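# Six arms hang a marquee roof on four posts

## Task

Using the scene-frame mounting spots and headings given for the six arms (metres, with heading in degrees counter-clockwise from +x: arm1 at x=+0.29 y=+0.65 z=+0.72 heading -102; arm2 at x=-0.22 y=+0.65 z=+0.72 heading -85; arm3 at x=-0.31 y=-0.65 z=+0.72 heading +99; arm4 at x=+0.24 y=-0.65 z=+0.72 heading +83; arm5 at x=-0.70 y=-0.07 z=+0.72 heading +8; arm6 at x=+0.70 y=+0.08 z=+0.72 heading +166), put the marquee roof onto its four posts. Each post's spike must carry one corner ring pushed fully down, and the centre of the roof must sag freely. At the end every gripper must be open and every arm moved away; anything that stays in place only because a robot holds it does not count. All other items on the table must stay where they were, without being shifted, leaning or knocked over.

## Robot and tools

Setup. Six identical i2rt Big YAM arms (arm1 to arm6) stand on the table top. Each has six revolute joints, a two-finger gripper and a wrist camera that sits above the hand and looks toward the fingertips when joints 1 and 6 are 0 and the hand is level. Reach is about 1.0 m from the joint1 axis. Two fixed room cameras, cam_high and cam_low, show the scene; wrist cameras are arm1_cam_wrist to arm6_cam_wrist. An external nudge may occasionally shove a loose object.

Frames. There is one shared scene frame with its origin on the floor and +z up; the table top is near z=0.72. The hand point lies midway between the fingertips; the hand's z axis runs along the fingers and the fingers close along its y axis. Commands, however, are not poses: they are joint angles for each arm.

execute_actions. Argument "actions" is a list holding exactly one action object, or nothing (an empty list only reports state and images). The action is keyed by arm name ("arm1" ... "arm6"); each value contains "joints", an object mapping joint names to absolute targets (not offsets). Names and ranges: joint1_rad -2.879 to 2.879 (rotation about the foot, positive counter-clockwise seen from above, 0 points along the foot's heading); joint2_rad 0 to 3.141 (shoulder; 0 has the upper arm pointing back and roughly level, increasing lifts it up then forward); joint3_rad 0 to 3.019 (elbow; 0 folded, larger opens); joint4_rad -1.692 to 1.57 (hand pitch, positive tips fingers up); joint5_rad -1.57 to 1.57 (sideways swing, positive to the arm's right); joint6_rad -2.094 to 2.094 (roll, positive clockwise seen from behind the hand); gripper_m 0 to 0.093, fingertip gap in metres. Completion tolerances are ±0.045, ±0.14, ±0.09, ±0.055, ±0.03, ±0.035 rad and ±0.003 m in that order. You may name any subset of joints and arms; omitted ones may keep pushing toward earlier targets. All motions start together and finish independently, and joints move at different speeds, so the hand can sweep a wide path. One action runs at most 15 s. Optional "cameras" lists which images come back (names above or "all"; omitted/null means all, [] means none). Any unknown key or out-of-range number rejects the whole call and nothing moves.

wait: "seconds" 0 to 10; commands nothing new and returns state and images. zoom_image: "camera" plus "region" [x0, y0, x1, y1] in pixels of that camera's latest 896x504 image, top-left is (0, 0), at most 504 by 504. read_manual: optional "section" ("licences"), returns licence text only. finished_scene: "scene" integer (1 or 2) closes the current scene permanently and reports success; the goal must already hold and stay held. Replying without any tool call ends everything.

Reading results. joint_positions gives measured angles; gripper_m is the sum of joint7 and joint8. joint_status tells how each commanded joint ended: reaching target, "off_target" (stopped short, may still be pushing), "contact_stop" or "time_out" (target dropped and current spot held, though a timed-out joint may keep a nearby target at most 0.375, 0.375, 0.113, 0.225, 0.075, 0.3 rad away for joints 1 to 6 and keep pushing; on_its_own lists these). "joint command not followed", usually with a "cause:" line, means a safety check blocked that arm's joint targets (the gripper part still runs); such joints show "not_followed" and may be retried on later actions. on_its_own covers what the call did not command; its "held at" is the held target, not the actual position. To stop a joint straining, command its reported position. A joint supporting weight sags afterward. Tiny target changes may not move a joint. A stop reported in one call skips the rest of your reply's execute_actions, wait and finished_scene calls.

Hazards. The arms do not halt on contact; they keep pressing, sometimes hard. A hard press between two robots fails and ends the run; a hard collision may too. Nothing in the state reports robot-to-robot contact, and the anti-collision check can react late and ignores fingers, gripper housings and wrist cameras. Contact made through a carried object does not count. Arms act independently. Knocking a rigid object out of the work area fails the task; cloth does not count. Avoid drops, slips, slams and forceful pushes. Grip force is roughly 50 to 62 N per pad, lower on some grippers.

Motor heat. Holding loads or pushing warms motors, even while you are thinking, because the last command is kept. From 85 °C a MOTOR HOT line appears; at 100 °C that arm's motors and gripper go limp until cool (OVER-TEMPERATURE FAULT, joints marked "limit_stop_at_motor_heat"), and the arm falls. Resend targets afterward. Relieve strain by commanding reported positions.

Camera intrinsics are pinhole with radial distortion, 896x504 images; e.g. cam_high fovy 83.751 deg, cam_low 42.166 deg, wrist cameras about 71 to 74 deg.

Each tool is called after "Emit:" as name(argument=value, ...), one argument or row to a line, values as JSON.

## Session

Emit:
execute_actions(
  actions=[],
)

Scene clock: 0.00 s.
arm1.joint_positions: joint1_rad=+0.232 joint2_rad=+0.431 joint3_rad=+0.565 joint4_rad=-1.256 joint5_rad=+0.188 joint6_rad=-0.393 gripper_m=+0.095
arm1.joint_status: not commanded
arm1.hand: x=+0.2720 y=+0.4599 z=+0.9600 quat_wxyz=(-0.053, -0.528, -0.813, +0.239) (m; scene frame)
arm2.joint_positions: joint1_rad=-0.335 joint2_rad=+0.521 joint3_rad=+0.413 joint4_rad=-0.994 joint5_rad=-0.263 joint6_rad=+0.294 gripper_m=+0.094
arm2.joint_status: not commanded
arm2.hand: x=-0.2345 y=+0.4307 z=+0.8710 quat_wxyz=(-0.254, -0.830, -0.493, +0.068) (m; scene frame)
arm3.joint_positions: joint1_rad=+0.105 joint2_rad=+0.359 joint3_rad=+0.659 joint4_rad=-1.395 joint5_rad=+0.286 joint6_rad=+0.513 gripper_m=+0.095
arm3.joint_status: not commanded
arm3.hand: x=-0.3102 y=-0.4771 z=+0.9809 quat_wxyz=(-0.220, +0.570, -0.776, -0.159) (m; scene frame)
arm4.joint_positions: joint1_rad=-0.207 joint2_rad=+0.475 joint3_rad=+0.490 joint4_rad=-1.096 joint5_rad=-0.148 joint6_rad=-0.547 gripper_m=+0.094
arm4.joint_status: not commanded
arm4.hand: x=+0.2889 y=-0.4419 z=+0.8822 quat_wxyz=(-0.205, +0.760, -0.598, -0.150) (m; scene frame)
arm5.joint_positions: joint1_rad=+0.392 joint2_rad=+0.402 joint3_rad=+0.598 joint4_rad=-1.297 joint5_rad=+0.098 joint6_rad=+0.240 gripper_m=+0.095
arm5.joint_status: not commanded
arm5.hand: x=-0.5320 y=+0.0093 z=+0.9786 quat_wxyz=(-0.235, +0.131, -0.962, -0.044) (m; scene frame)
arm6.joint_positions: joint1_rad=-0.288 joint2_rad=+0.500 joint3_rad=+0.441 joint4_rad=-1.037 joint5_rad=-0.311 joint6_rad=-0.192 gripper_m=+0.095
arm6.joint_status: not commanded
arm6.hand: x=+0.4885 y=+0.1316 z=+0.8723 quat_wxyz=(+0.060, +0.956, -0.104, -0.270) (m; scene frame)
pictures: arm1_cam_wrist, arm2_cam_wrist, arm3_cam_wrist, arm4_cam_wrist, arm5_cam_wrist, arm6_cam_wrist, cam_high, cam_low
Images, in order (width x height): arm1_cam_wrist 896x504, arm2_cam_wrist 896x504, arm3_cam_wrist 896x504, arm4_cam_wrist 896x504, arm5_cam_wrist 896x504, arm6_cam_wrist 896x504, cam_high 896x504, cam_low 896x504.

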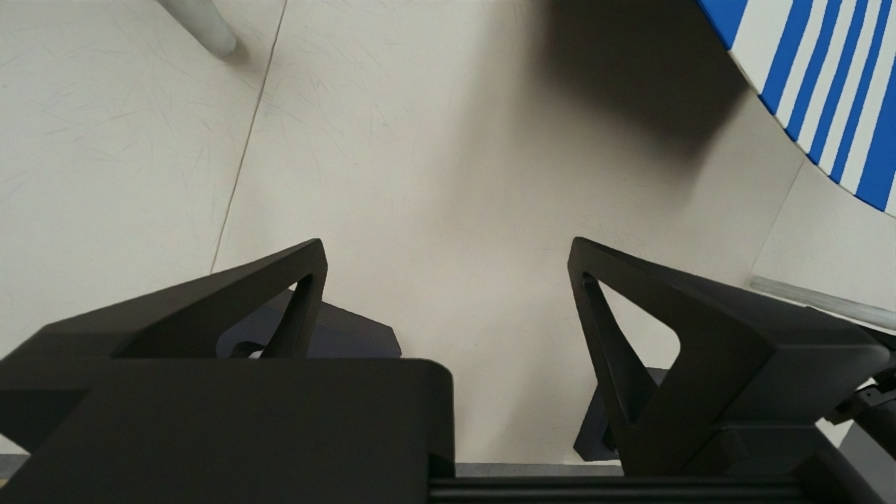

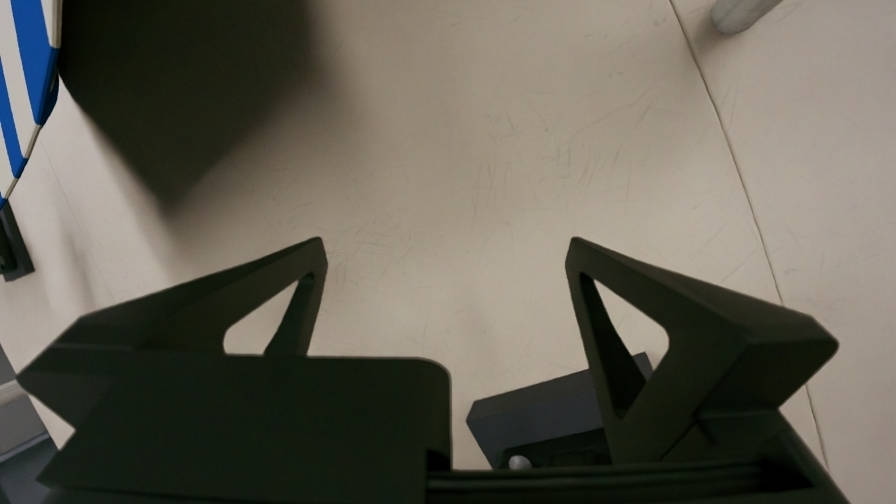

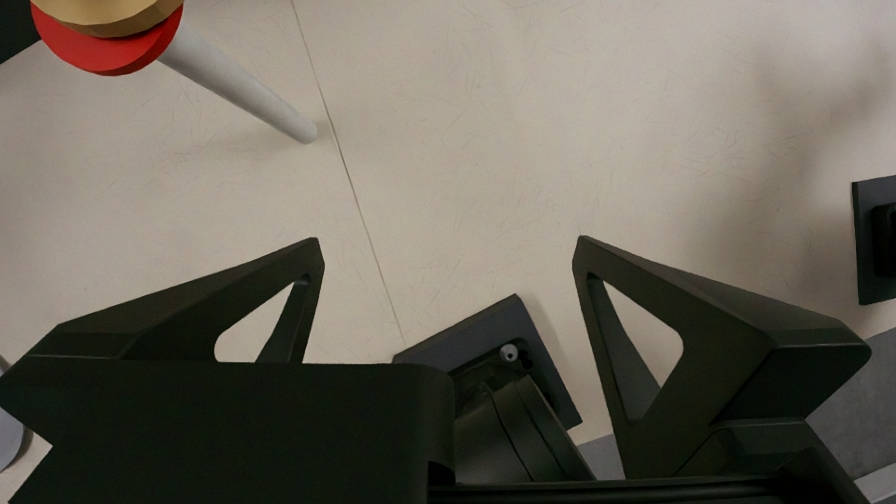

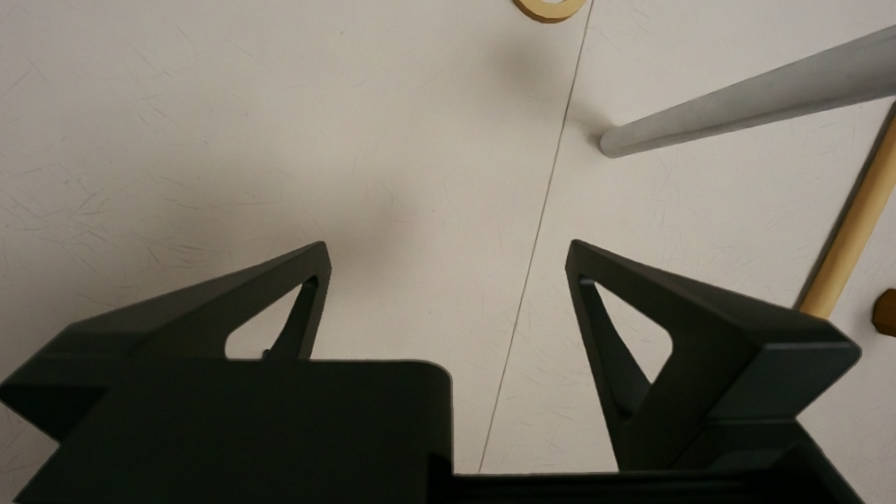

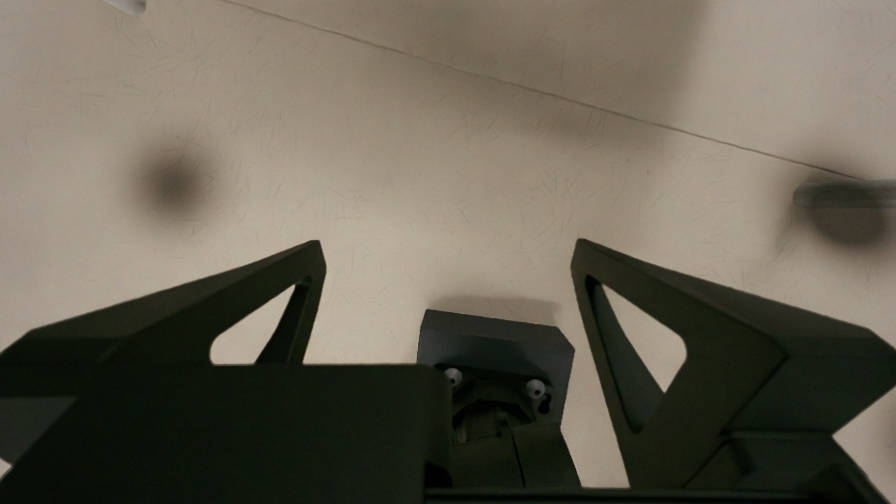

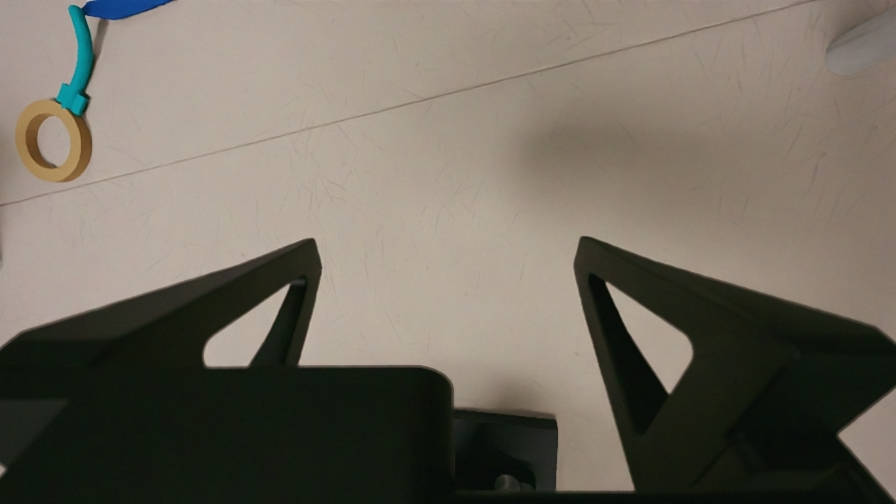

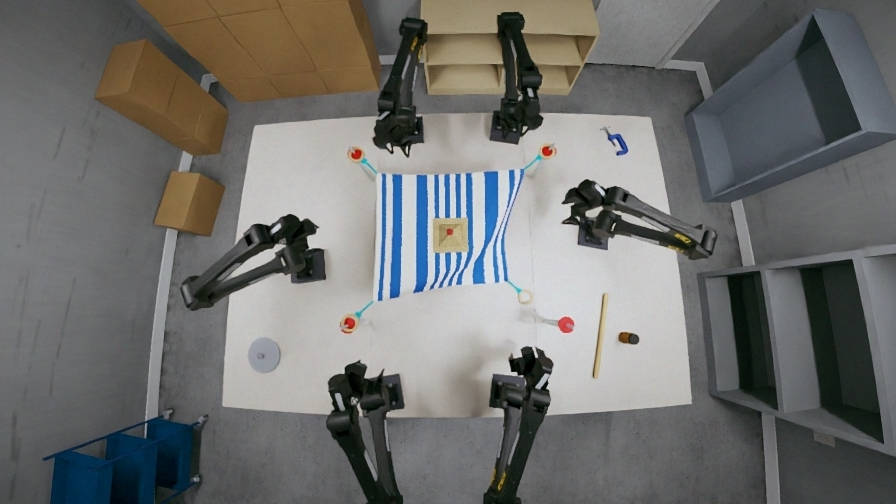

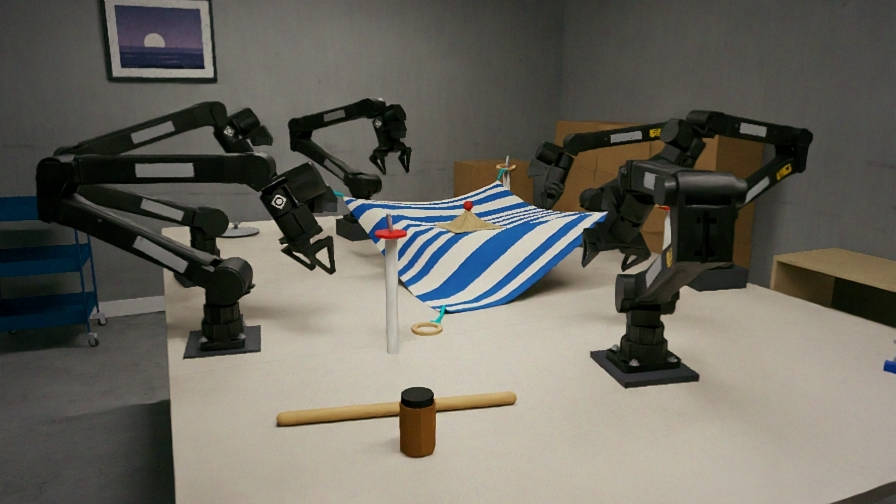

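Emit:
zoom_image(
  camera="cam_high",
  region=[320, 120, 660, 420],
)

Emit:
zoom_image(
  camera="cam_low",
  region=[280, 130, 700, 380],
)

Emit:
zoom_image(
  camera="arm6_cam_wrist",
  region=[0, 0, 300, 220],
)

Region (320, 120, 660, 420) of cam_high's 896x504 image, scaled by 1.482, with more detail than that image has; it fills the top 445 rows of this view, and the rest is white.

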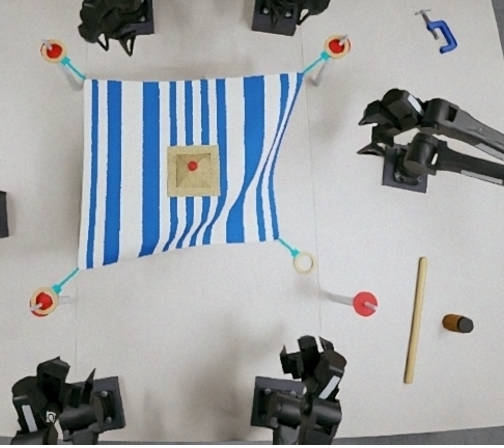

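Region (280, 130, 700, 380) of cam_low's 896x504 image, scaled by 1.200, with more detail than that image has; it fills the top 300 rows of this view, and the rest is white.

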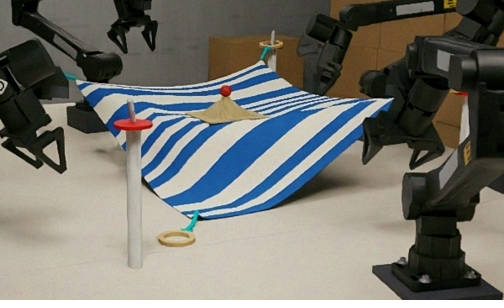

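Region (0, 0, 300, 220) of arm6_cam_wrist's 896x504 image, scaled by 1.680, with more detail than that image has; it fills the top 370 rows of this view, and the rest is white.

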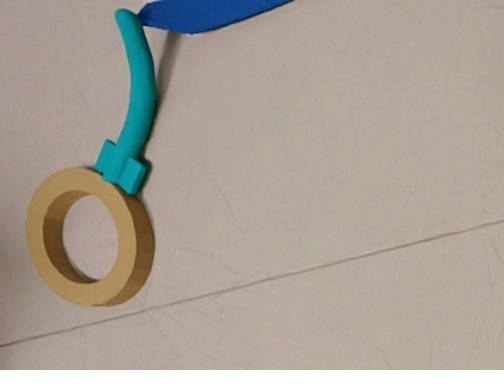

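Emit:
execute_actions(
  actions=[
    {"arm4":{"joints":{"joint1_rad":-0.1,"joint2_rad":1.53,"joint3_rad":1.18,"joint4_rad":-1.22,"joint5_rad":0,"joint6_rad":-1.0}}},
  ],
  cameras=["arm4_cam_wrist","cam_high","cam_low"],
)

Scene clock: 20.10 s.
arm1.joint_positions: joint1_rad=+0.232 joint2_rad=+0.431 joint3_rad=+0.565 joint4_rad=-1.256 joint5_rad=+0.188 joint6_rad=-0.393 gripper_m=+0.095
arm1.joint_status: not commanded
arm1.hand: x=+0.2720 y=+0.4599 z=+0.9600 quat_wxyz=(-0.053, -0.528, -0.813, +0.239) (m; scene frame)
arm2.joint_positions: joint1_rad=-0.335 joint2_rad=+0.521 joint3_rad=+0.413 joint4_rad=-0.994 joint5_rad=-0.263 joint6_rad=+0.294 gripper_m=+0.094
arm2.joint_status: not commanded
arm2.hand: x=-0.2345 y=+0.4307 z=+0.8710 quat_wxyz=(-0.254, -0.830, -0.493, +0.068) (m; scene frame)
arm3.joint_positions: joint1_rad=+0.105 joint2_rad=+0.359 joint3_rad=+0.659 joint4_rad=-1.395 joint5_rad=+0.286 joint6_rad=+0.513 gripper_m=+0.095
arm3.joint_status: not commanded
arm3.hand: x=-0.3102 y=-0.4771 z=+0.9809 quat_wxyz=(-0.220, +0.570, -0.776, -0.159) (m; scene frame)
arm4.joint_positions: joint1_rad=-0.102 joint2_rad=+1.540 joint3_rad=+1.138 joint4_rad=-1.216 joint5_rad=-0.002 joint6_rad=-0.987 gripper_m=+0.094
arm4.joint_status: all done
arm4.hand: x=+0.3401 y=-0.2443 z=+0.8443 quat_wxyz=(+0.022, +0.916, -0.400, +0.001) (m; scene frame)
arm5.joint_positions: joint1_rad=+0.392 joint2_rad=+0.402 joint3_rad=+0.598 joint4_rad=-1.297 joint5_rad=+0.098 joint6_rad=+0.240 gripper_m=+0.095
arm5.joint_status: not commanded
arm5.hand: x=-0.5320 y=+0.0093 z=+0.9786 quat_wxyz=(-0.235, +0.131, -0.962, -0.044) (m; scene frame)
arm6.joint_positions: joint1_rad=-0.288 joint2_rad=+0.500 joint3_rad=+0.441 joint4_rad=-1.037 joint5_rad=-0.311 joint6_rad=-0.192 gripper_m=+0.095
arm6.joint_status: not commanded
arm6.hand: x=+0.4885 y=+0.1316 z=+0.8723 quat_wxyz=(+0.060, +0.956, -0.104, -0.270) (m; scene frame)
pictures: arm4_cam_wrist, cam_high, cam_low
Images, in order (width x height): arm4_cam_wrist 896x504, cam_high 896x504, cam_low 896x504.

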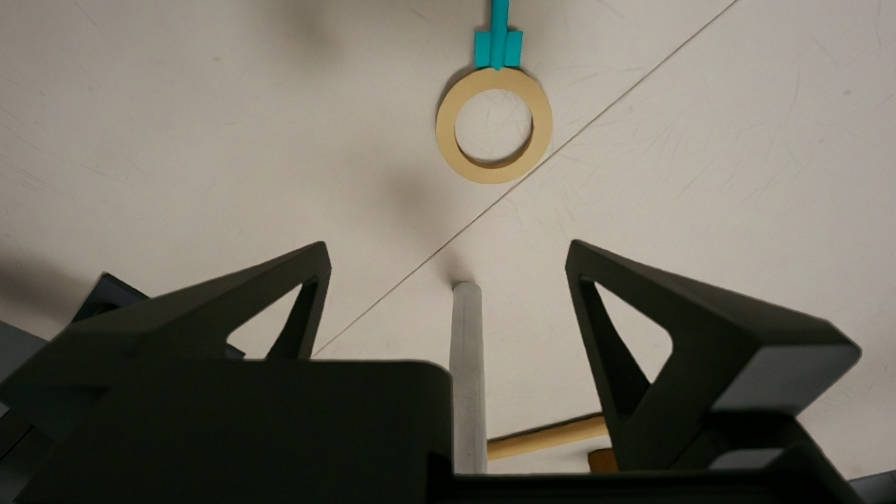

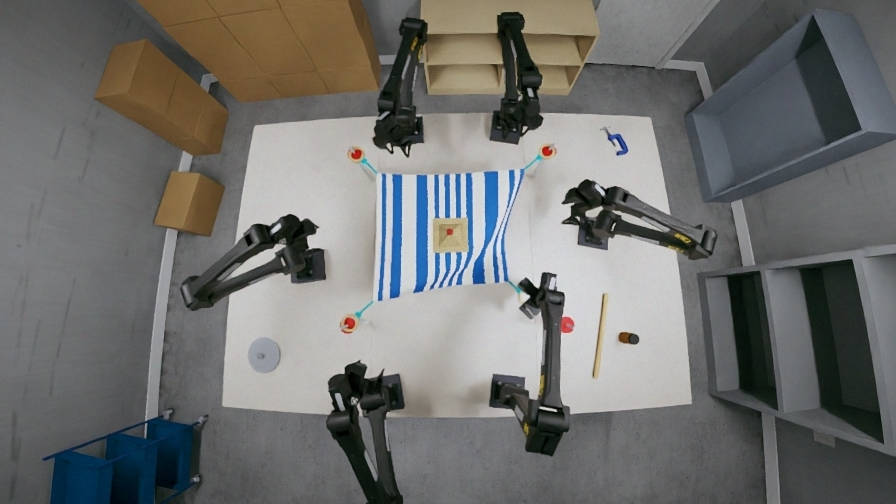

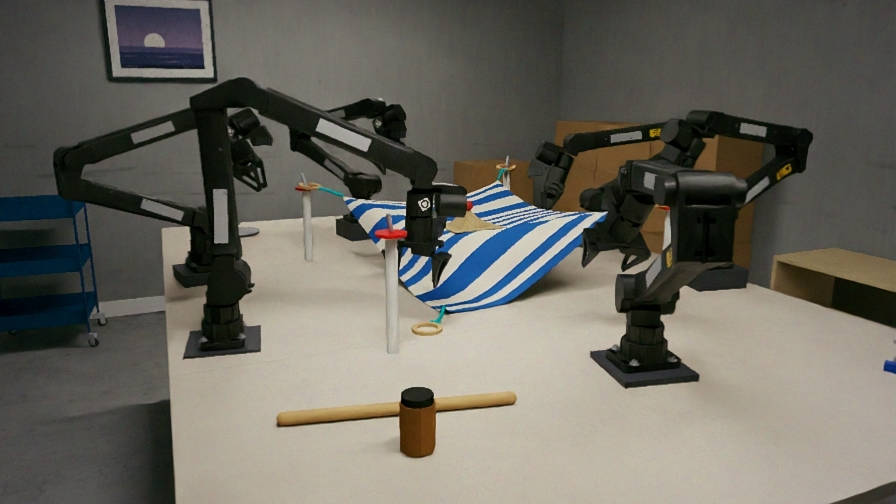

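Emit:
execute_actions(
  actions=[
    {"arm4":{"joints":{"joint1_rad":-0.116,"joint2_rad":1.665,"joint3_rad":1.095,"joint4_rad":-0.955}}},
  ],
  cameras=["arm4_cam_wrist","cam_low"],
)

Scene clock: 27.50 s.
arm1.joint_positions: joint1_rad=+0.232 joint2_rad=+0.431 joint3_rad=+0.565 joint4_rad=-1.256 joint5_rad=+0.188 joint6_rad=-0.393 gripper_m=+0.095
arm1.joint_status: not commanded
arm1.hand: x=+0.2720 y=+0.4599 z=+0.9600 quat_wxyz=(-0.053, -0.528, -0.813, +0.239) (m; scene frame)
arm2.joint_positions: joint1_rad=-0.335 joint2_rad=+0.521 joint3_rad=+0.413 joint4_rad=-0.994 joint5_rad=-0.263 joint6_rad=+0.294 gripper_m=+0.094
arm2.joint_status: not commanded
arm2.hand: x=-0.2345 y=+0.4307 z=+0.8710 quat_wxyz=(-0.254, -0.830, -0.493, +0.068) (m; scene frame)
arm3.joint_positions: joint1_rad=+0.105 joint2_rad=+0.359 joint3_rad=+0.659 joint4_rad=-1.395 joint5_rad=+0.286 joint6_rad=+0.513 gripper_m=+0.095
arm3.joint_status: not commanded
arm3.hand: x=-0.3102 y=-0.4771 z=+0.9809 quat_wxyz=(-0.220, +0.570, -0.776, -0.159) (m; scene frame)
arm4.joint_positions: joint1_rad=-0.110 joint2_rad=+1.675 joint3_rad=+1.086 joint4_rad=-0.966 joint5_rad=-0.002 joint6_rad=-0.988 gripper_m=+0.094
arm4.joint_status: all done
arm4.hand: x=+0.3510 y=-0.2140 z=+0.7701 quat_wxyz=(-0.008, +0.915, -0.404, -0.004) (m; scene frame)
arm5.joint_positions: joint1_rad=+0.392 joint2_rad=+0.402 joint3_rad=+0.598 joint4_rad=-1.297 joint5_rad=+0.098 joint6_rad=+0.240 gripper_m=+0.095
arm5.joint_status: not commanded
arm5.hand: x=-0.5320 y=+0.0093 z=+0.9786 quat_wxyz=(-0.235, +0.131, -0.962, -0.044) (m; scene frame)
arm6.joint_positions: joint1_rad=-0.288 joint2_rad=+0.500 joint3_rad=+0.441 joint4_rad=-1.037 joint5_rad=-0.311 joint6_rad=-0.192 gripper_m=+0.095
arm6.joint_status: not commanded
arm6.hand: x=+0.4885 y=+0.1316 z=+0.8723 quat_wxyz=(+0.060, +0.956, -0.104, -0.270) (m; scene frame)
pictures: arm4_cam_wrist, cam_low
Images, in order (width x height): arm4_cam_wrist 896x504, cam_low 896x504.

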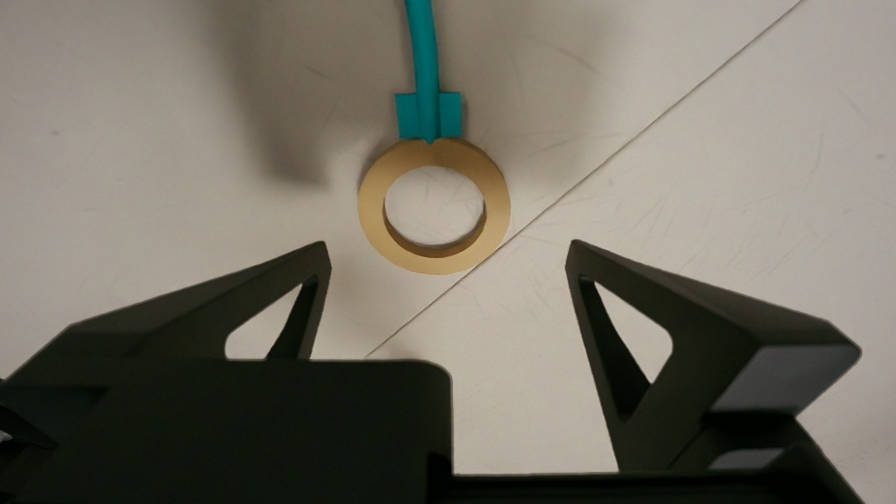

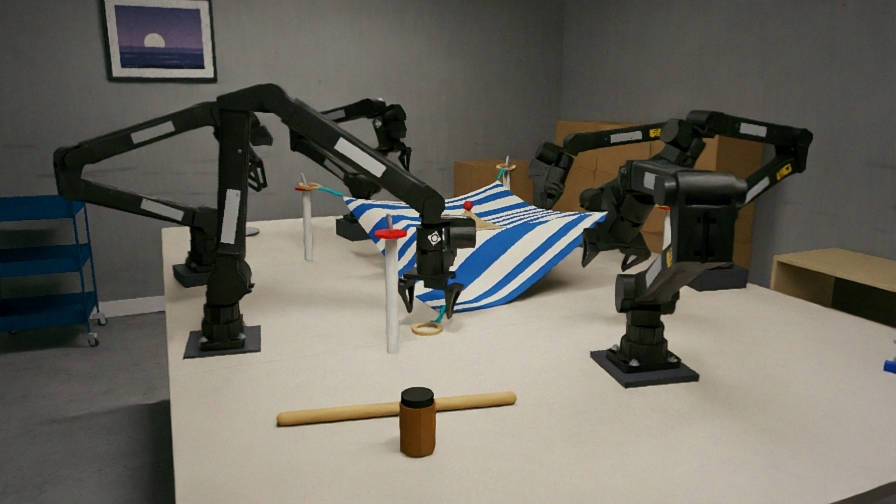

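Emit:
execute_actions(
  actions=[
    {"arm4":{"joints":{"joint2_rad":1.721,"joint3_rad":1.045,"joint4_rad":-0.865}}},
  ],
  cameras=["arm4_cam_wrist","cam_low"],
)

Scene clock: 31.63 s.
arm1.joint_positions: joint1_rad=+0.232 joint2_rad=+0.431 joint3_rad=+0.565 joint4_rad=-1.256 joint5_rad=+0.188 joint6_rad=-0.393 gripper_m=+0.095
arm1.joint_status: not commanded
arm1.hand: x=+0.2720 y=+0.4599 z=+0.9600 quat_wxyz=(-0.053, -0.528, -0.813, +0.239) (m; scene frame)
arm2.joint_positions: joint1_rad=-0.335 joint2_rad=+0.521 joint3_rad=+0.413 joint4_rad=-0.994 joint5_rad=-0.263 joint6_rad=+0.294 gripper_m=+0.094
arm2.joint_status: not commanded
arm2.hand: x=-0.2345 y=+0.4307 z=+0.8710 quat_wxyz=(-0.254, -0.830, -0.493, +0.068) (m; scene frame)
arm3.joint_positions: joint1_rad=+0.105 joint2_rad=+0.359 joint3_rad=+0.659 joint4_rad=-1.395 joint5_rad=+0.286 joint6_rad=+0.513 gripper_m=+0.095
arm3.joint_status: not commanded
arm3.hand: x=-0.3102 y=-0.4771 z=+0.9809 quat_wxyz=(-0.220, +0.570, -0.776, -0.159) (m; scene frame)
arm4.joint_positions: joint1_rad=-0.110 joint2_rad=+1.719 joint3_rad=+1.042 joint4_rad=-0.876 joint5_rad=-0.002 joint6_rad=-0.988 gripper_m=+0.094
arm4.joint_status: all done
arm4.hand: x=+0.3502 y=-0.2169 z=+0.7380 quat_wxyz=(-0.010, +0.915, -0.404, -0.004) (m; scene frame)
arm5.joint_positions: joint1_rad=+0.392 joint2_rad=+0.402 joint3_rad=+0.598 joint4_rad=-1.297 joint5_rad=+0.098 joint6_rad=+0.240 gripper_m=+0.095
arm5.joint_status: not commanded
arm5.hand: x=-0.5320 y=+0.0093 z=+0.9786 quat_wxyz=(-0.235, +0.131, -0.962, -0.044) (m; scene frame)
arm6.joint_positions: joint1_rad=-0.288 joint2_rad=+0.500 joint3_rad=+0.441 joint4_rad=-1.037 joint5_rad=-0.311 joint6_rad=-0.192 gripper_m=+0.095
arm6.joint_status: not commanded
arm6.hand: x=+0.4885 y=+0.1316 z=+0.8723 quat_wxyz=(+0.060, +0.956, -0.104, -0.270) (m; scene frame)
pictures: arm4_cam_wrist, cam_low
Images, in order (width x height): arm4_cam_wrist 896x504, cam_low 896x504.

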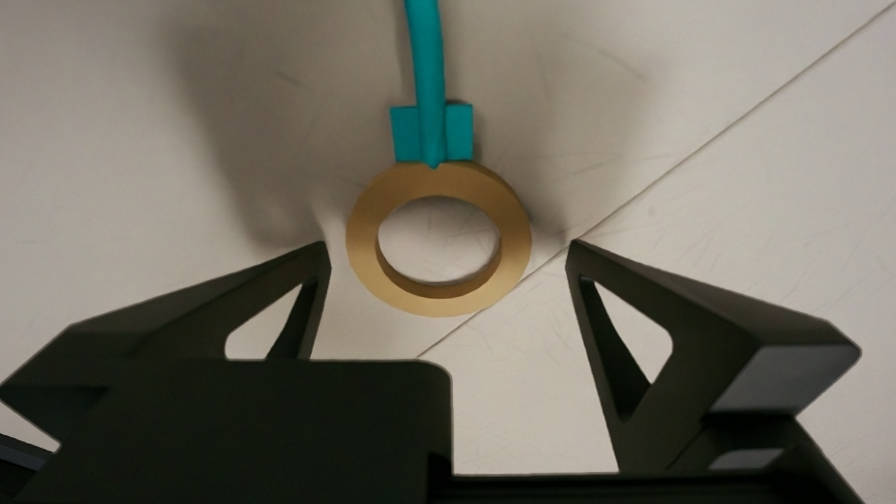

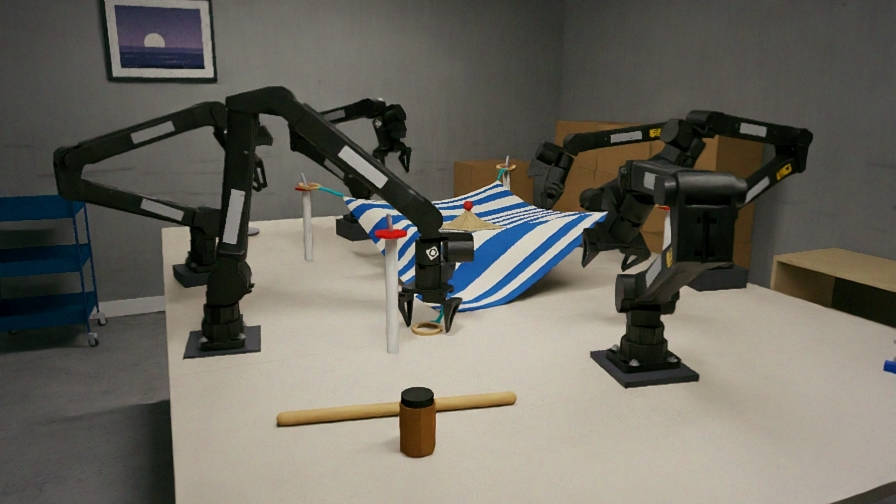

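Emit:
execute_actions(
  actions=[
    {"arm4":{"joints":{"joint1_rad":-0.095,"joint2_rad":1.748}}},
  ],
  cameras=["arm4_cam_wrist"],
)

Emit:
execute_actions(
  actions=[
    {"arm4":{"joints":{"gripper_m":0.04}}},
  ],
  cameras=["arm4_cam_wrist","cam_low"],
)

Scene clock: 34.67 s.
arm1.joint_positions: joint1_rad=+0.232 joint2_rad=+0.431 joint3_rad=+0.565 joint4_rad=-1.256 joint5_rad=+0.188 joint6_rad=-0.393 gripper_m=+0.095
arm1.joint_status: not commanded
arm1.hand: x=+0.2720 y=+0.4599 z=+0.9600 quat_wxyz=(-0.053, -0.528, -0.813, +0.239) (m; scene frame)
arm2.joint_positions: joint1_rad=-0.335 joint2_rad=+0.521 joint3_rad=+0.413 joint4_rad=-0.994 joint5_rad=-0.263 joint6_rad=+0.294 gripper_m=+0.094
arm2.joint_status: not commanded
arm2.hand: x=-0.2345 y=+0.4307 z=+0.8710 quat_wxyz=(-0.254, -0.830, -0.493, +0.068) (m; scene frame)
arm3.joint_positions: joint1_rad=+0.105 joint2_rad=+0.359 joint3_rad=+0.659 joint4_rad=-1.395 joint5_rad=+0.286 joint6_rad=+0.513 gripper_m=+0.095
arm3.joint_status: not commanded
arm3.hand: x=-0.3102 y=-0.4771 z=+0.9809 quat_wxyz=(-0.220, +0.570, -0.776, -0.159) (m; scene frame)
arm4.joint_positions: joint1_rad=-0.100 joint2_rad=+1.730 joint3_rad=+1.042 joint4_rad=-0.874 joint5_rad=+0.000 joint6_rad=-0.988 gripper_m=+0.094
arm4.joint_status: all done
arm4.hand: x=+0.3457 y=-0.2168 z=+0.7333 quat_wxyz=(-0.005, +0.917, -0.399, -0.002) (m; scene frame)
arm5.joint_positions: joint1_rad=+0.392 joint2_rad=+0.402 joint3_rad=+0.598 joint4_rad=-1.297 joint5_rad=+0.098 joint6_rad=+0.240 gripper_m=+0.095
arm5.joint_status: not commanded
arm5.hand: x=-0.5320 y=+0.0093 z=+0.9786 quat_wxyz=(-0.235, +0.131, -0.962, -0.044) (m; scene frame)
arm6.joint_positions: joint1_rad=-0.288 joint2_rad=+0.500 joint3_rad=+0.441 joint4_rad=-1.037 joint5_rad=-0.311 joint6_rad=-0.192 gripper_m=+0.095
arm6.joint_status: not commanded
arm6.hand: x=+0.4885 y=+0.1316 z=+0.8723 quat_wxyz=(+0.060, +0.956, -0.104, -0.270) (m; scene frame)
pictures: arm4_cam_wrist
Images, in order (width x height): arm4_cam_wrist 896x504.

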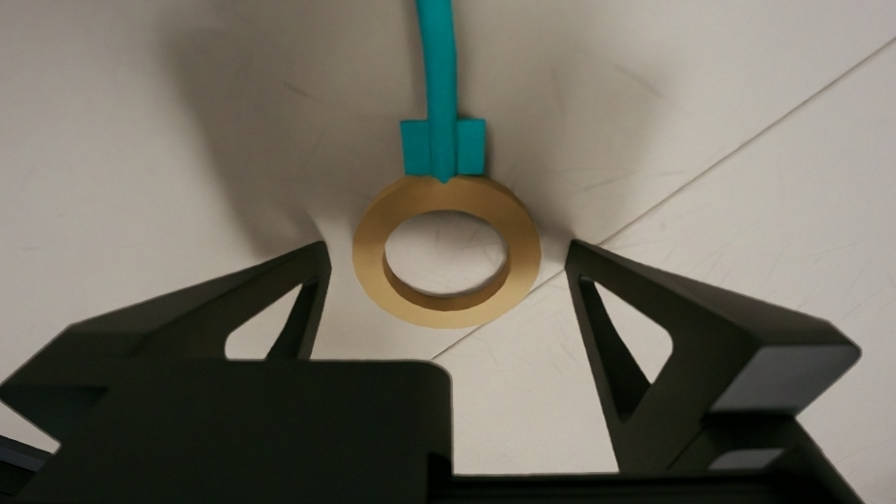

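Scene clock: 35.27 s.
arm1.joint_positions: joint1_rad=+0.232 joint2_rad=+0.431 joint3_rad=+0.565 joint4_rad=-1.256 joint5_rad=+0.188 joint6_rad=-0.393 gripper_m=+0.095
arm1.joint_status: not commanded
arm1.hand: x=+0.2720 y=+0.4599 z=+0.9600 quat_wxyz=(-0.053, -0.528, -0.813, +0.239) (m; scene frame)
arm2.joint_positions: joint1_rad=-0.335 joint2_rad=+0.521 joint3_rad=+0.413 joint4_rad=-0.994 joint5_rad=-0.263 joint6_rad=+0.294 gripper_m=+0.094
arm2.joint_status: not commanded
arm2.hand: x=-0.2345 y=+0.4307 z=+0.8710 quat_wxyz=(-0.254, -0.830, -0.493, +0.068) (m; scene frame)
arm3.joint_positions: joint1_rad=+0.105 joint2_rad=+0.359 joint3_rad=+0.659 joint4_rad=-1.395 joint5_rad=+0.286 joint6_rad=+0.513 gripper_m=+0.095
arm3.joint_status: not commanded
arm3.hand: x=-0.3102 y=-0.4771 z=+0.9809 quat_wxyz=(-0.220, +0.570, -0.776, -0.159) (m; scene frame)
arm4.joint_positions: joint1_rad=-0.100 joint2_rad=+1.731 joint3_rad=+1.042 joint4_rad=-0.873 joint5_rad=+0.000 joint6_rad=-0.989 gripper_m=+0.067
arm4.joint_status: gripper_m off_target (ended at +0.067, target +0.040)
arm4.hand: x=+0.3458 y=-0.2165 z=+0.7332 quat_wxyz=(-0.006, +0.917, -0.399, -0.002) (m; scene frame)
arm5.joint_positions: joint1_rad=+0.392 joint2_rad=+0.402 joint3_rad=+0.598 joint4_rad=-1.297 joint5_rad=+0.098 joint6_rad=+0.240 gripper_m=+0.095
arm5.joint_status: not commanded
arm5.hand: x=-0.5320 y=+0.0093 z=+0.9786 quat_wxyz=(-0.235, +0.131, -0.962, -0.044) (m; scene frame)
arm6.joint_positions: joint1_rad=-0.288 joint2_rad=+0.500 joint3_rad=+0.441 joint4_rad=-1.037 joint5_rad=-0.311 joint6_rad=-0.192 gripper_m=+0.095
arm6.joint_status: not commanded
arm6.hand: x=+0.4885 y=+0.1316 z=+0.8723 quat_wxyz=(+0.060, +0.956, -0.104, -0.270) (m; scene frame)
pictures: arm4_cam_wrist, cam_low
Images, in order (width x height): arm4_cam_wrist 896x504, cam_low 896x504.

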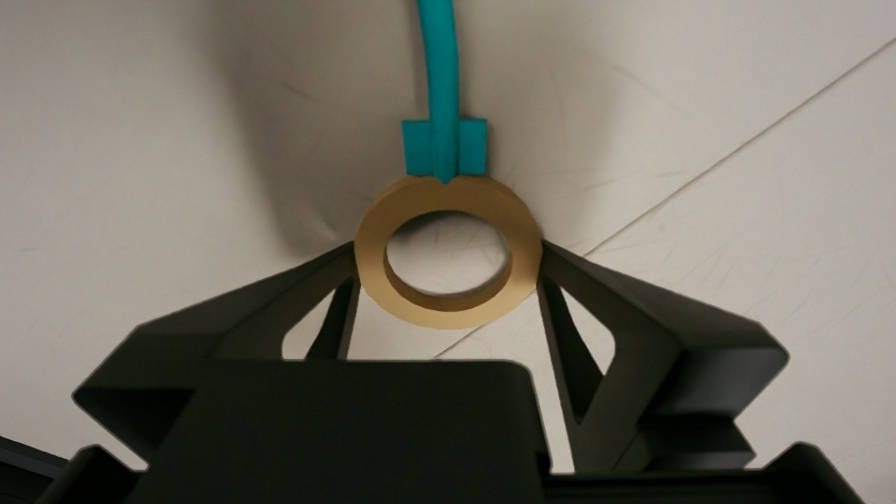

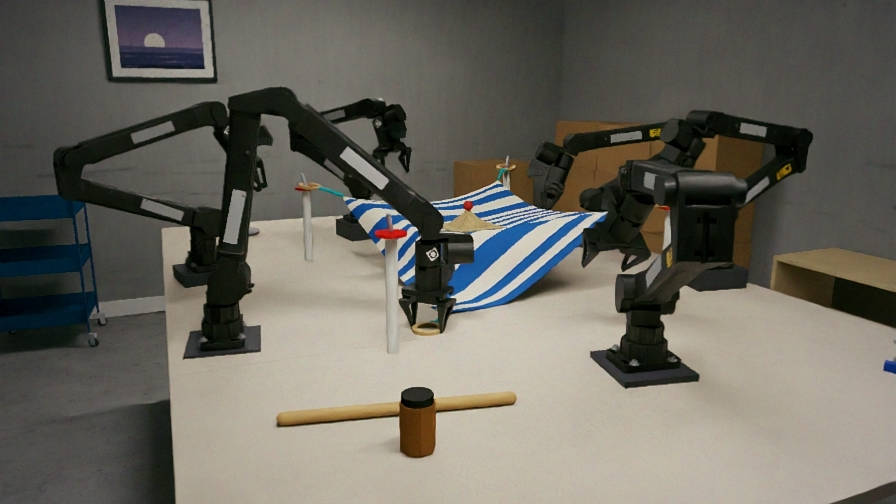

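Emit:
execute_actions(
  actions=[
    {"arm4":{"joints":{"joint2_rad":1.31,"joint3_rad":1.5,"joint4_rad":-1.68}}},
  ],
  cameras=["arm4_cam_wrist","cam_low"],
)

Scene clock: 39.87 s.
arm1.joint_positions: joint1_rad=+0.232 joint2_rad=+0.431 joint3_rad=+0.565 joint4_rad=-1.256 joint5_rad=+0.188 joint6_rad=-0.393 gripper_m=+0.095
arm1.joint_status: not commanded
arm1.hand: x=+0.2720 y=+0.4599 z=+0.9600 quat_wxyz=(-0.053, -0.528, -0.813, +0.239) (m; scene frame)
arm2.joint_positions: joint1_rad=-0.335 joint2_rad=+0.521 joint3_rad=+0.413 joint4_rad=-0.994 joint5_rad=-0.263 joint6_rad=+0.294 gripper_m=+0.094
arm2.joint_status: not commanded
arm2.hand: x=-0.2345 y=+0.4307 z=+0.8710 quat_wxyz=(-0.254, -0.830, -0.493, +0.068) (m; scene frame)
arm3.joint_positions: joint1_rad=+0.105 joint2_rad=+0.359 joint3_rad=+0.659 joint4_rad=-1.395 joint5_rad=+0.286 joint6_rad=+0.513 gripper_m=+0.095
arm3.joint_status: not commanded
arm3.hand: x=-0.3102 y=-0.4771 z=+0.9809 quat_wxyz=(-0.220, +0.570, -0.776, -0.159) (m; scene frame)
arm4.joint_positions: joint1_rad=-0.100 joint2_rad=+1.321 joint3_rad=+1.490 joint4_rad=-1.670 joint5_rad=+0.000 joint6_rad=-0.989 gripper_m=+0.067
arm4.joint_status: all done
arm4.hand: x=+0.3327 y=-0.2745 z=+1.0614 quat_wxyz=(-0.035, +0.916, -0.398, -0.007) (m; scene frame)
arm5.joint_positions: joint1_rad=+0.392 joint2_rad=+0.402 joint3_rad=+0.598 joint4_rad=-1.297 joint5_rad=+0.098 joint6_rad=+0.240 gripper_m=+0.095
arm5.joint_status: not commanded
arm5.hand: x=-0.5320 y=+0.0093 z=+0.9786 quat_wxyz=(-0.235, +0.131, -0.962, -0.044) (m; scene frame)
arm6.joint_positions: joint1_rad=-0.288 joint2_rad=+0.500 joint3_rad=+0.441 joint4_rad=-1.037 joint5_rad=-0.311 joint6_rad=-0.192 gripper_m=+0.095
arm6.joint_status: not commanded
arm6.hand: x=+0.4885 y=+0.1316 z=+0.8723 quat_wxyz=(+0.060, +0.956, -0.104, -0.270) (m; scene frame)
pictures: arm4_cam_wrist, cam_low
Images, in order (width x height): arm4_cam_wrist 896x504, cam_low 896x504.

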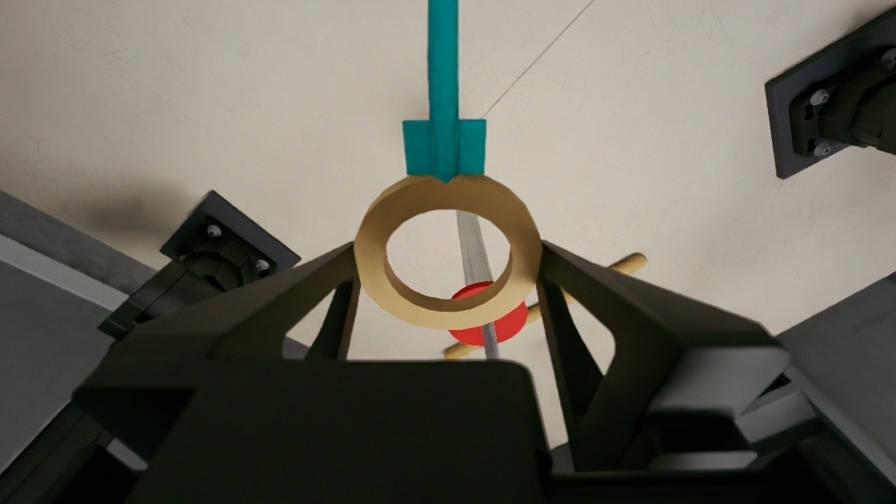

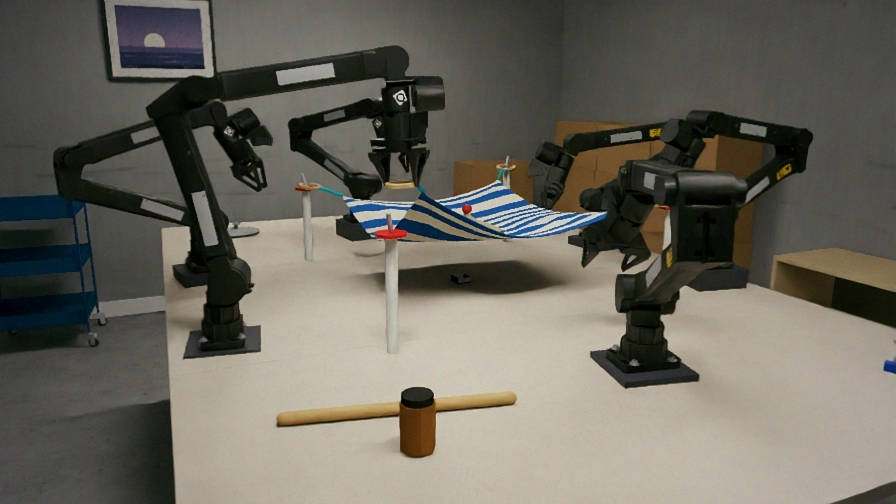

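Emit:
execute_actions(
  actions=[
    {"arm4":{"joints":{"joint1_rad":-0.47,"joint6_rad":-1.4,"joint3_rad":1.47}}},
  ],
  cameras=["arm4_cam_wrist","cam_low","cam_high"],
)

Scene clock: 43.70 s.
arm1.joint_positions: joint1_rad=+0.232 joint2_rad=+0.431 joint3_rad=+0.565 joint4_rad=-1.256 joint5_rad=+0.188 joint6_rad=-0.393 gripper_m=+0.095
arm1.joint_status: not commanded
arm1.hand: x=+0.2720 y=+0.4599 z=+0.9600 quat_wxyz=(-0.053, -0.528, -0.813, +0.239) (m; scene frame)
arm2.joint_positions: joint1_rad=-0.335 joint2_rad=+0.521 joint3_rad=+0.413 joint4_rad=-0.994 joint5_rad=-0.263 joint6_rad=+0.294 gripper_m=+0.094
arm2.joint_status: not commanded
arm2.hand: x=-0.2345 y=+0.4307 z=+0.8710 quat_wxyz=(-0.254, -0.830, -0.493, +0.068) (m; scene frame)
arm3.joint_positions: joint1_rad=+0.105 joint2_rad=+0.359 joint3_rad=+0.659 joint4_rad=-1.395 joint5_rad=+0.286 joint6_rad=+0.513 gripper_m=+0.095
arm3.joint_status: not commanded
arm3.hand: x=-0.3102 y=-0.4771 z=+0.9809 quat_wxyz=(-0.220, +0.570, -0.776, -0.159) (m; scene frame)
arm4.joint_positions: joint1_rad=-0.455 joint2_rad=+1.319 joint3_rad=+1.466 joint4_rad=-1.670 joint5_rad=-0.016 joint6_rad=-1.391 gripper_m=+0.067
arm4.joint_status: all done
arm4.hand: x=+0.4530 y=-0.3325 z=+1.0523 quat_wxyz=(-0.026, +0.926, -0.377, -0.005) (m; scene frame)
arm5.joint_positions: joint1_rad=+0.392 joint2_rad=+0.402 joint3_rad=+0.598 joint4_rad=-1.297 joint5_rad=+0.098 joint6_rad=+0.240 gripper_m=+0.095
arm5.joint_status: not commanded
arm5.hand: x=-0.5320 y=+0.0093 z=+0.9786 quat_wxyz=(-0.235, +0.131, -0.962, -0.044) (m; scene frame)
arm6.joint_positions: joint1_rad=-0.288 joint2_rad=+0.500 joint3_rad=+0.441 joint4_rad=-1.037 joint5_rad=-0.311 joint6_rad=-0.192 gripper_m=+0.095
arm6.joint_status: not commanded
arm6.hand: x=+0.4885 y=+0.1316 z=+0.8723 quat_wxyz=(+0.060, +0.956, -0.104, -0.270) (m; scene frame)
pictures: arm4_cam_wrist, cam_high, cam_low
Images, in order (width x height): arm4_cam_wrist 896x504, cam_high 896x504, cam_low 896x504.

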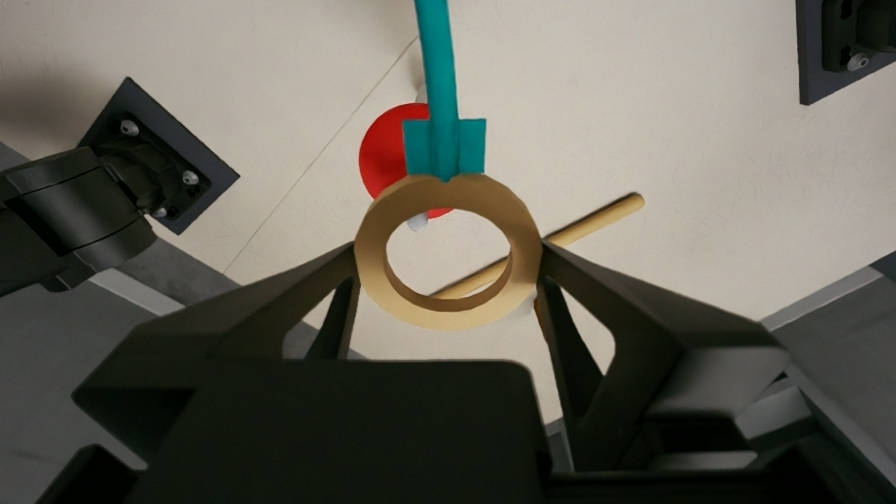

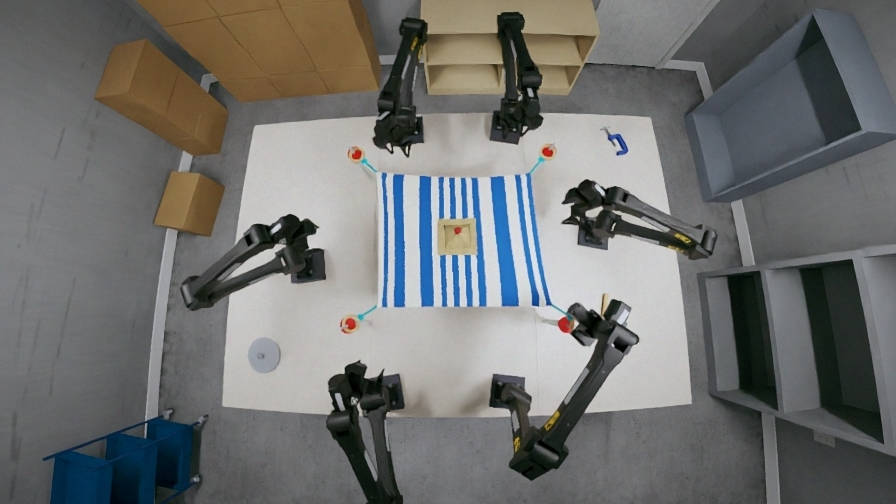

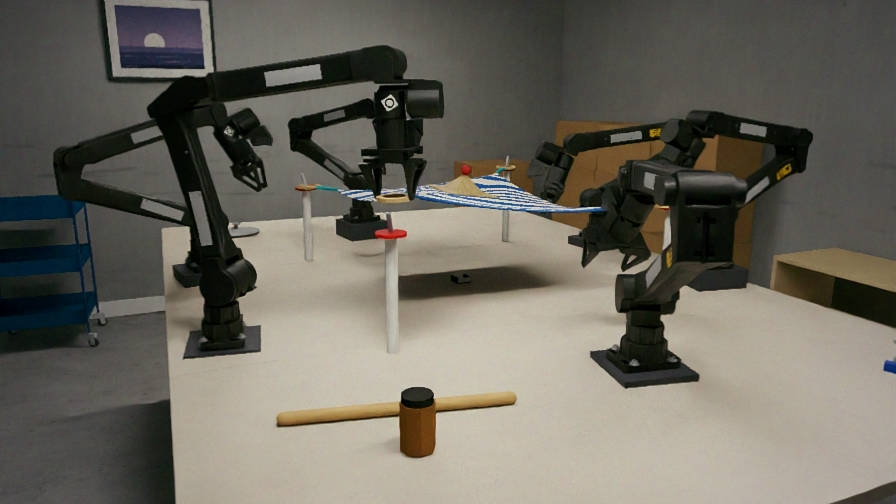

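Emit:
execute_actions(
  actions=[
    {"arm4":{"joints":{"joint3_rad":1.4}}},
  ],
  cameras=["arm4_cam_wrist","cam_low"],
)

Scene clock: 46.60 s.
arm1.joint_positions: joint1_rad=+0.232 joint2_rad=+0.431 joint3_rad=+0.565 joint4_rad=-1.256 joint5_rad=+0.188 joint6_rad=-0.393 gripper_m=+0.095
arm1.joint_status: not commanded
arm1.hand: x=+0.2720 y=+0.4599 z=+0.9600 quat_wxyz=(-0.053, -0.528, -0.813, +0.239) (m; scene frame)
arm2.joint_positions: joint1_rad=-0.335 joint2_rad=+0.521 joint3_rad=+0.413 joint4_rad=-0.994 joint5_rad=-0.263 joint6_rad=+0.294 gripper_m=+0.094
arm2.joint_status: not commanded
arm2.hand: x=-0.2345 y=+0.4307 z=+0.8710 quat_wxyz=(-0.254, -0.830, -0.493, +0.068) (m; scene frame)
arm3.joint_positions: joint1_rad=+0.105 joint2_rad=+0.359 joint3_rad=+0.659 joint4_rad=-1.395 joint5_rad=+0.286 joint6_rad=+0.513 gripper_m=+0.095
arm3.joint_status: not commanded
arm3.hand: x=-0.3102 y=-0.4771 z=+0.9809 quat_wxyz=(-0.220, +0.570, -0.776, -0.159) (m; scene frame)
arm4.joint_positions: joint1_rad=-0.455 joint2_rad=+1.317 joint3_rad=+1.390 joint4_rad=-1.670 joint5_rad=-0.016 joint6_rad=-1.391 gripper_m=+0.067
arm4.joint_status: all done
arm4.hand: x=+0.4441 y=-0.3455 z=+1.0240 quat_wxyz=(+0.010, +0.926, -0.377, -0.012) (m; scene frame)
arm5.joint_positions: joint1_rad=+0.392 joint2_rad=+0.402 joint3_rad=+0.598 joint4_rad=-1.297 joint5_rad=+0.098 joint6_rad=+0.240 gripper_m=+0.095
arm5.joint_status: not commanded
arm5.hand: x=-0.5320 y=+0.0093 z=+0.9786 quat_wxyz=(-0.235, +0.131, -0.962, -0.044) (m; scene frame)
arm6.joint_positions: joint1_rad=-0.288 joint2_rad=+0.500 joint3_rad=+0.441 joint4_rad=-1.037 joint5_rad=-0.311 joint6_rad=-0.192 gripper_m=+0.095
arm6.joint_status: not commanded
arm6.hand: x=+0.4885 y=+0.1316 z=+0.8723 quat_wxyz=(+0.060, +0.956, -0.104, -0.270) (m; scene frame)
pictures: arm4_cam_wrist, cam_low
Images, in order (width x height): arm4_cam_wrist 896x504, cam_low 896x504.

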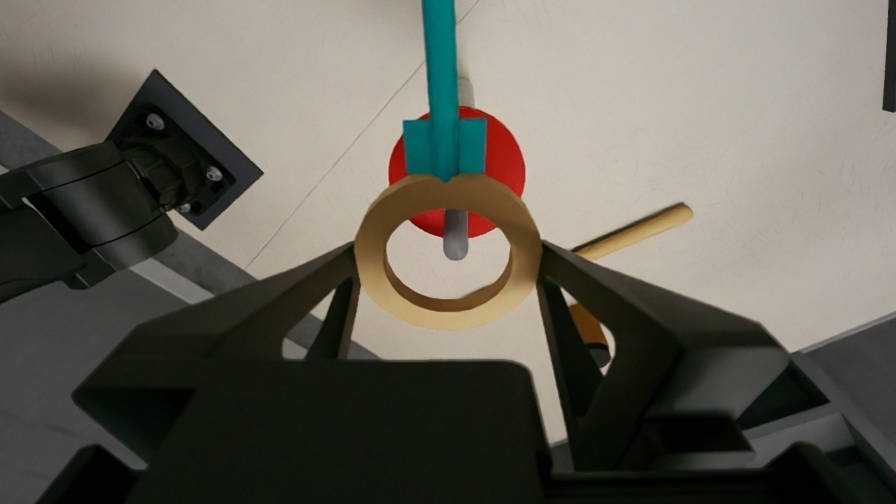

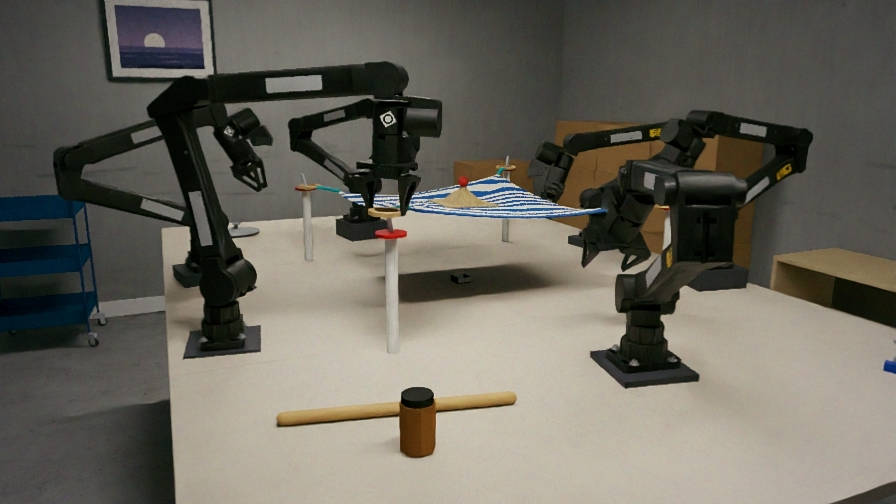

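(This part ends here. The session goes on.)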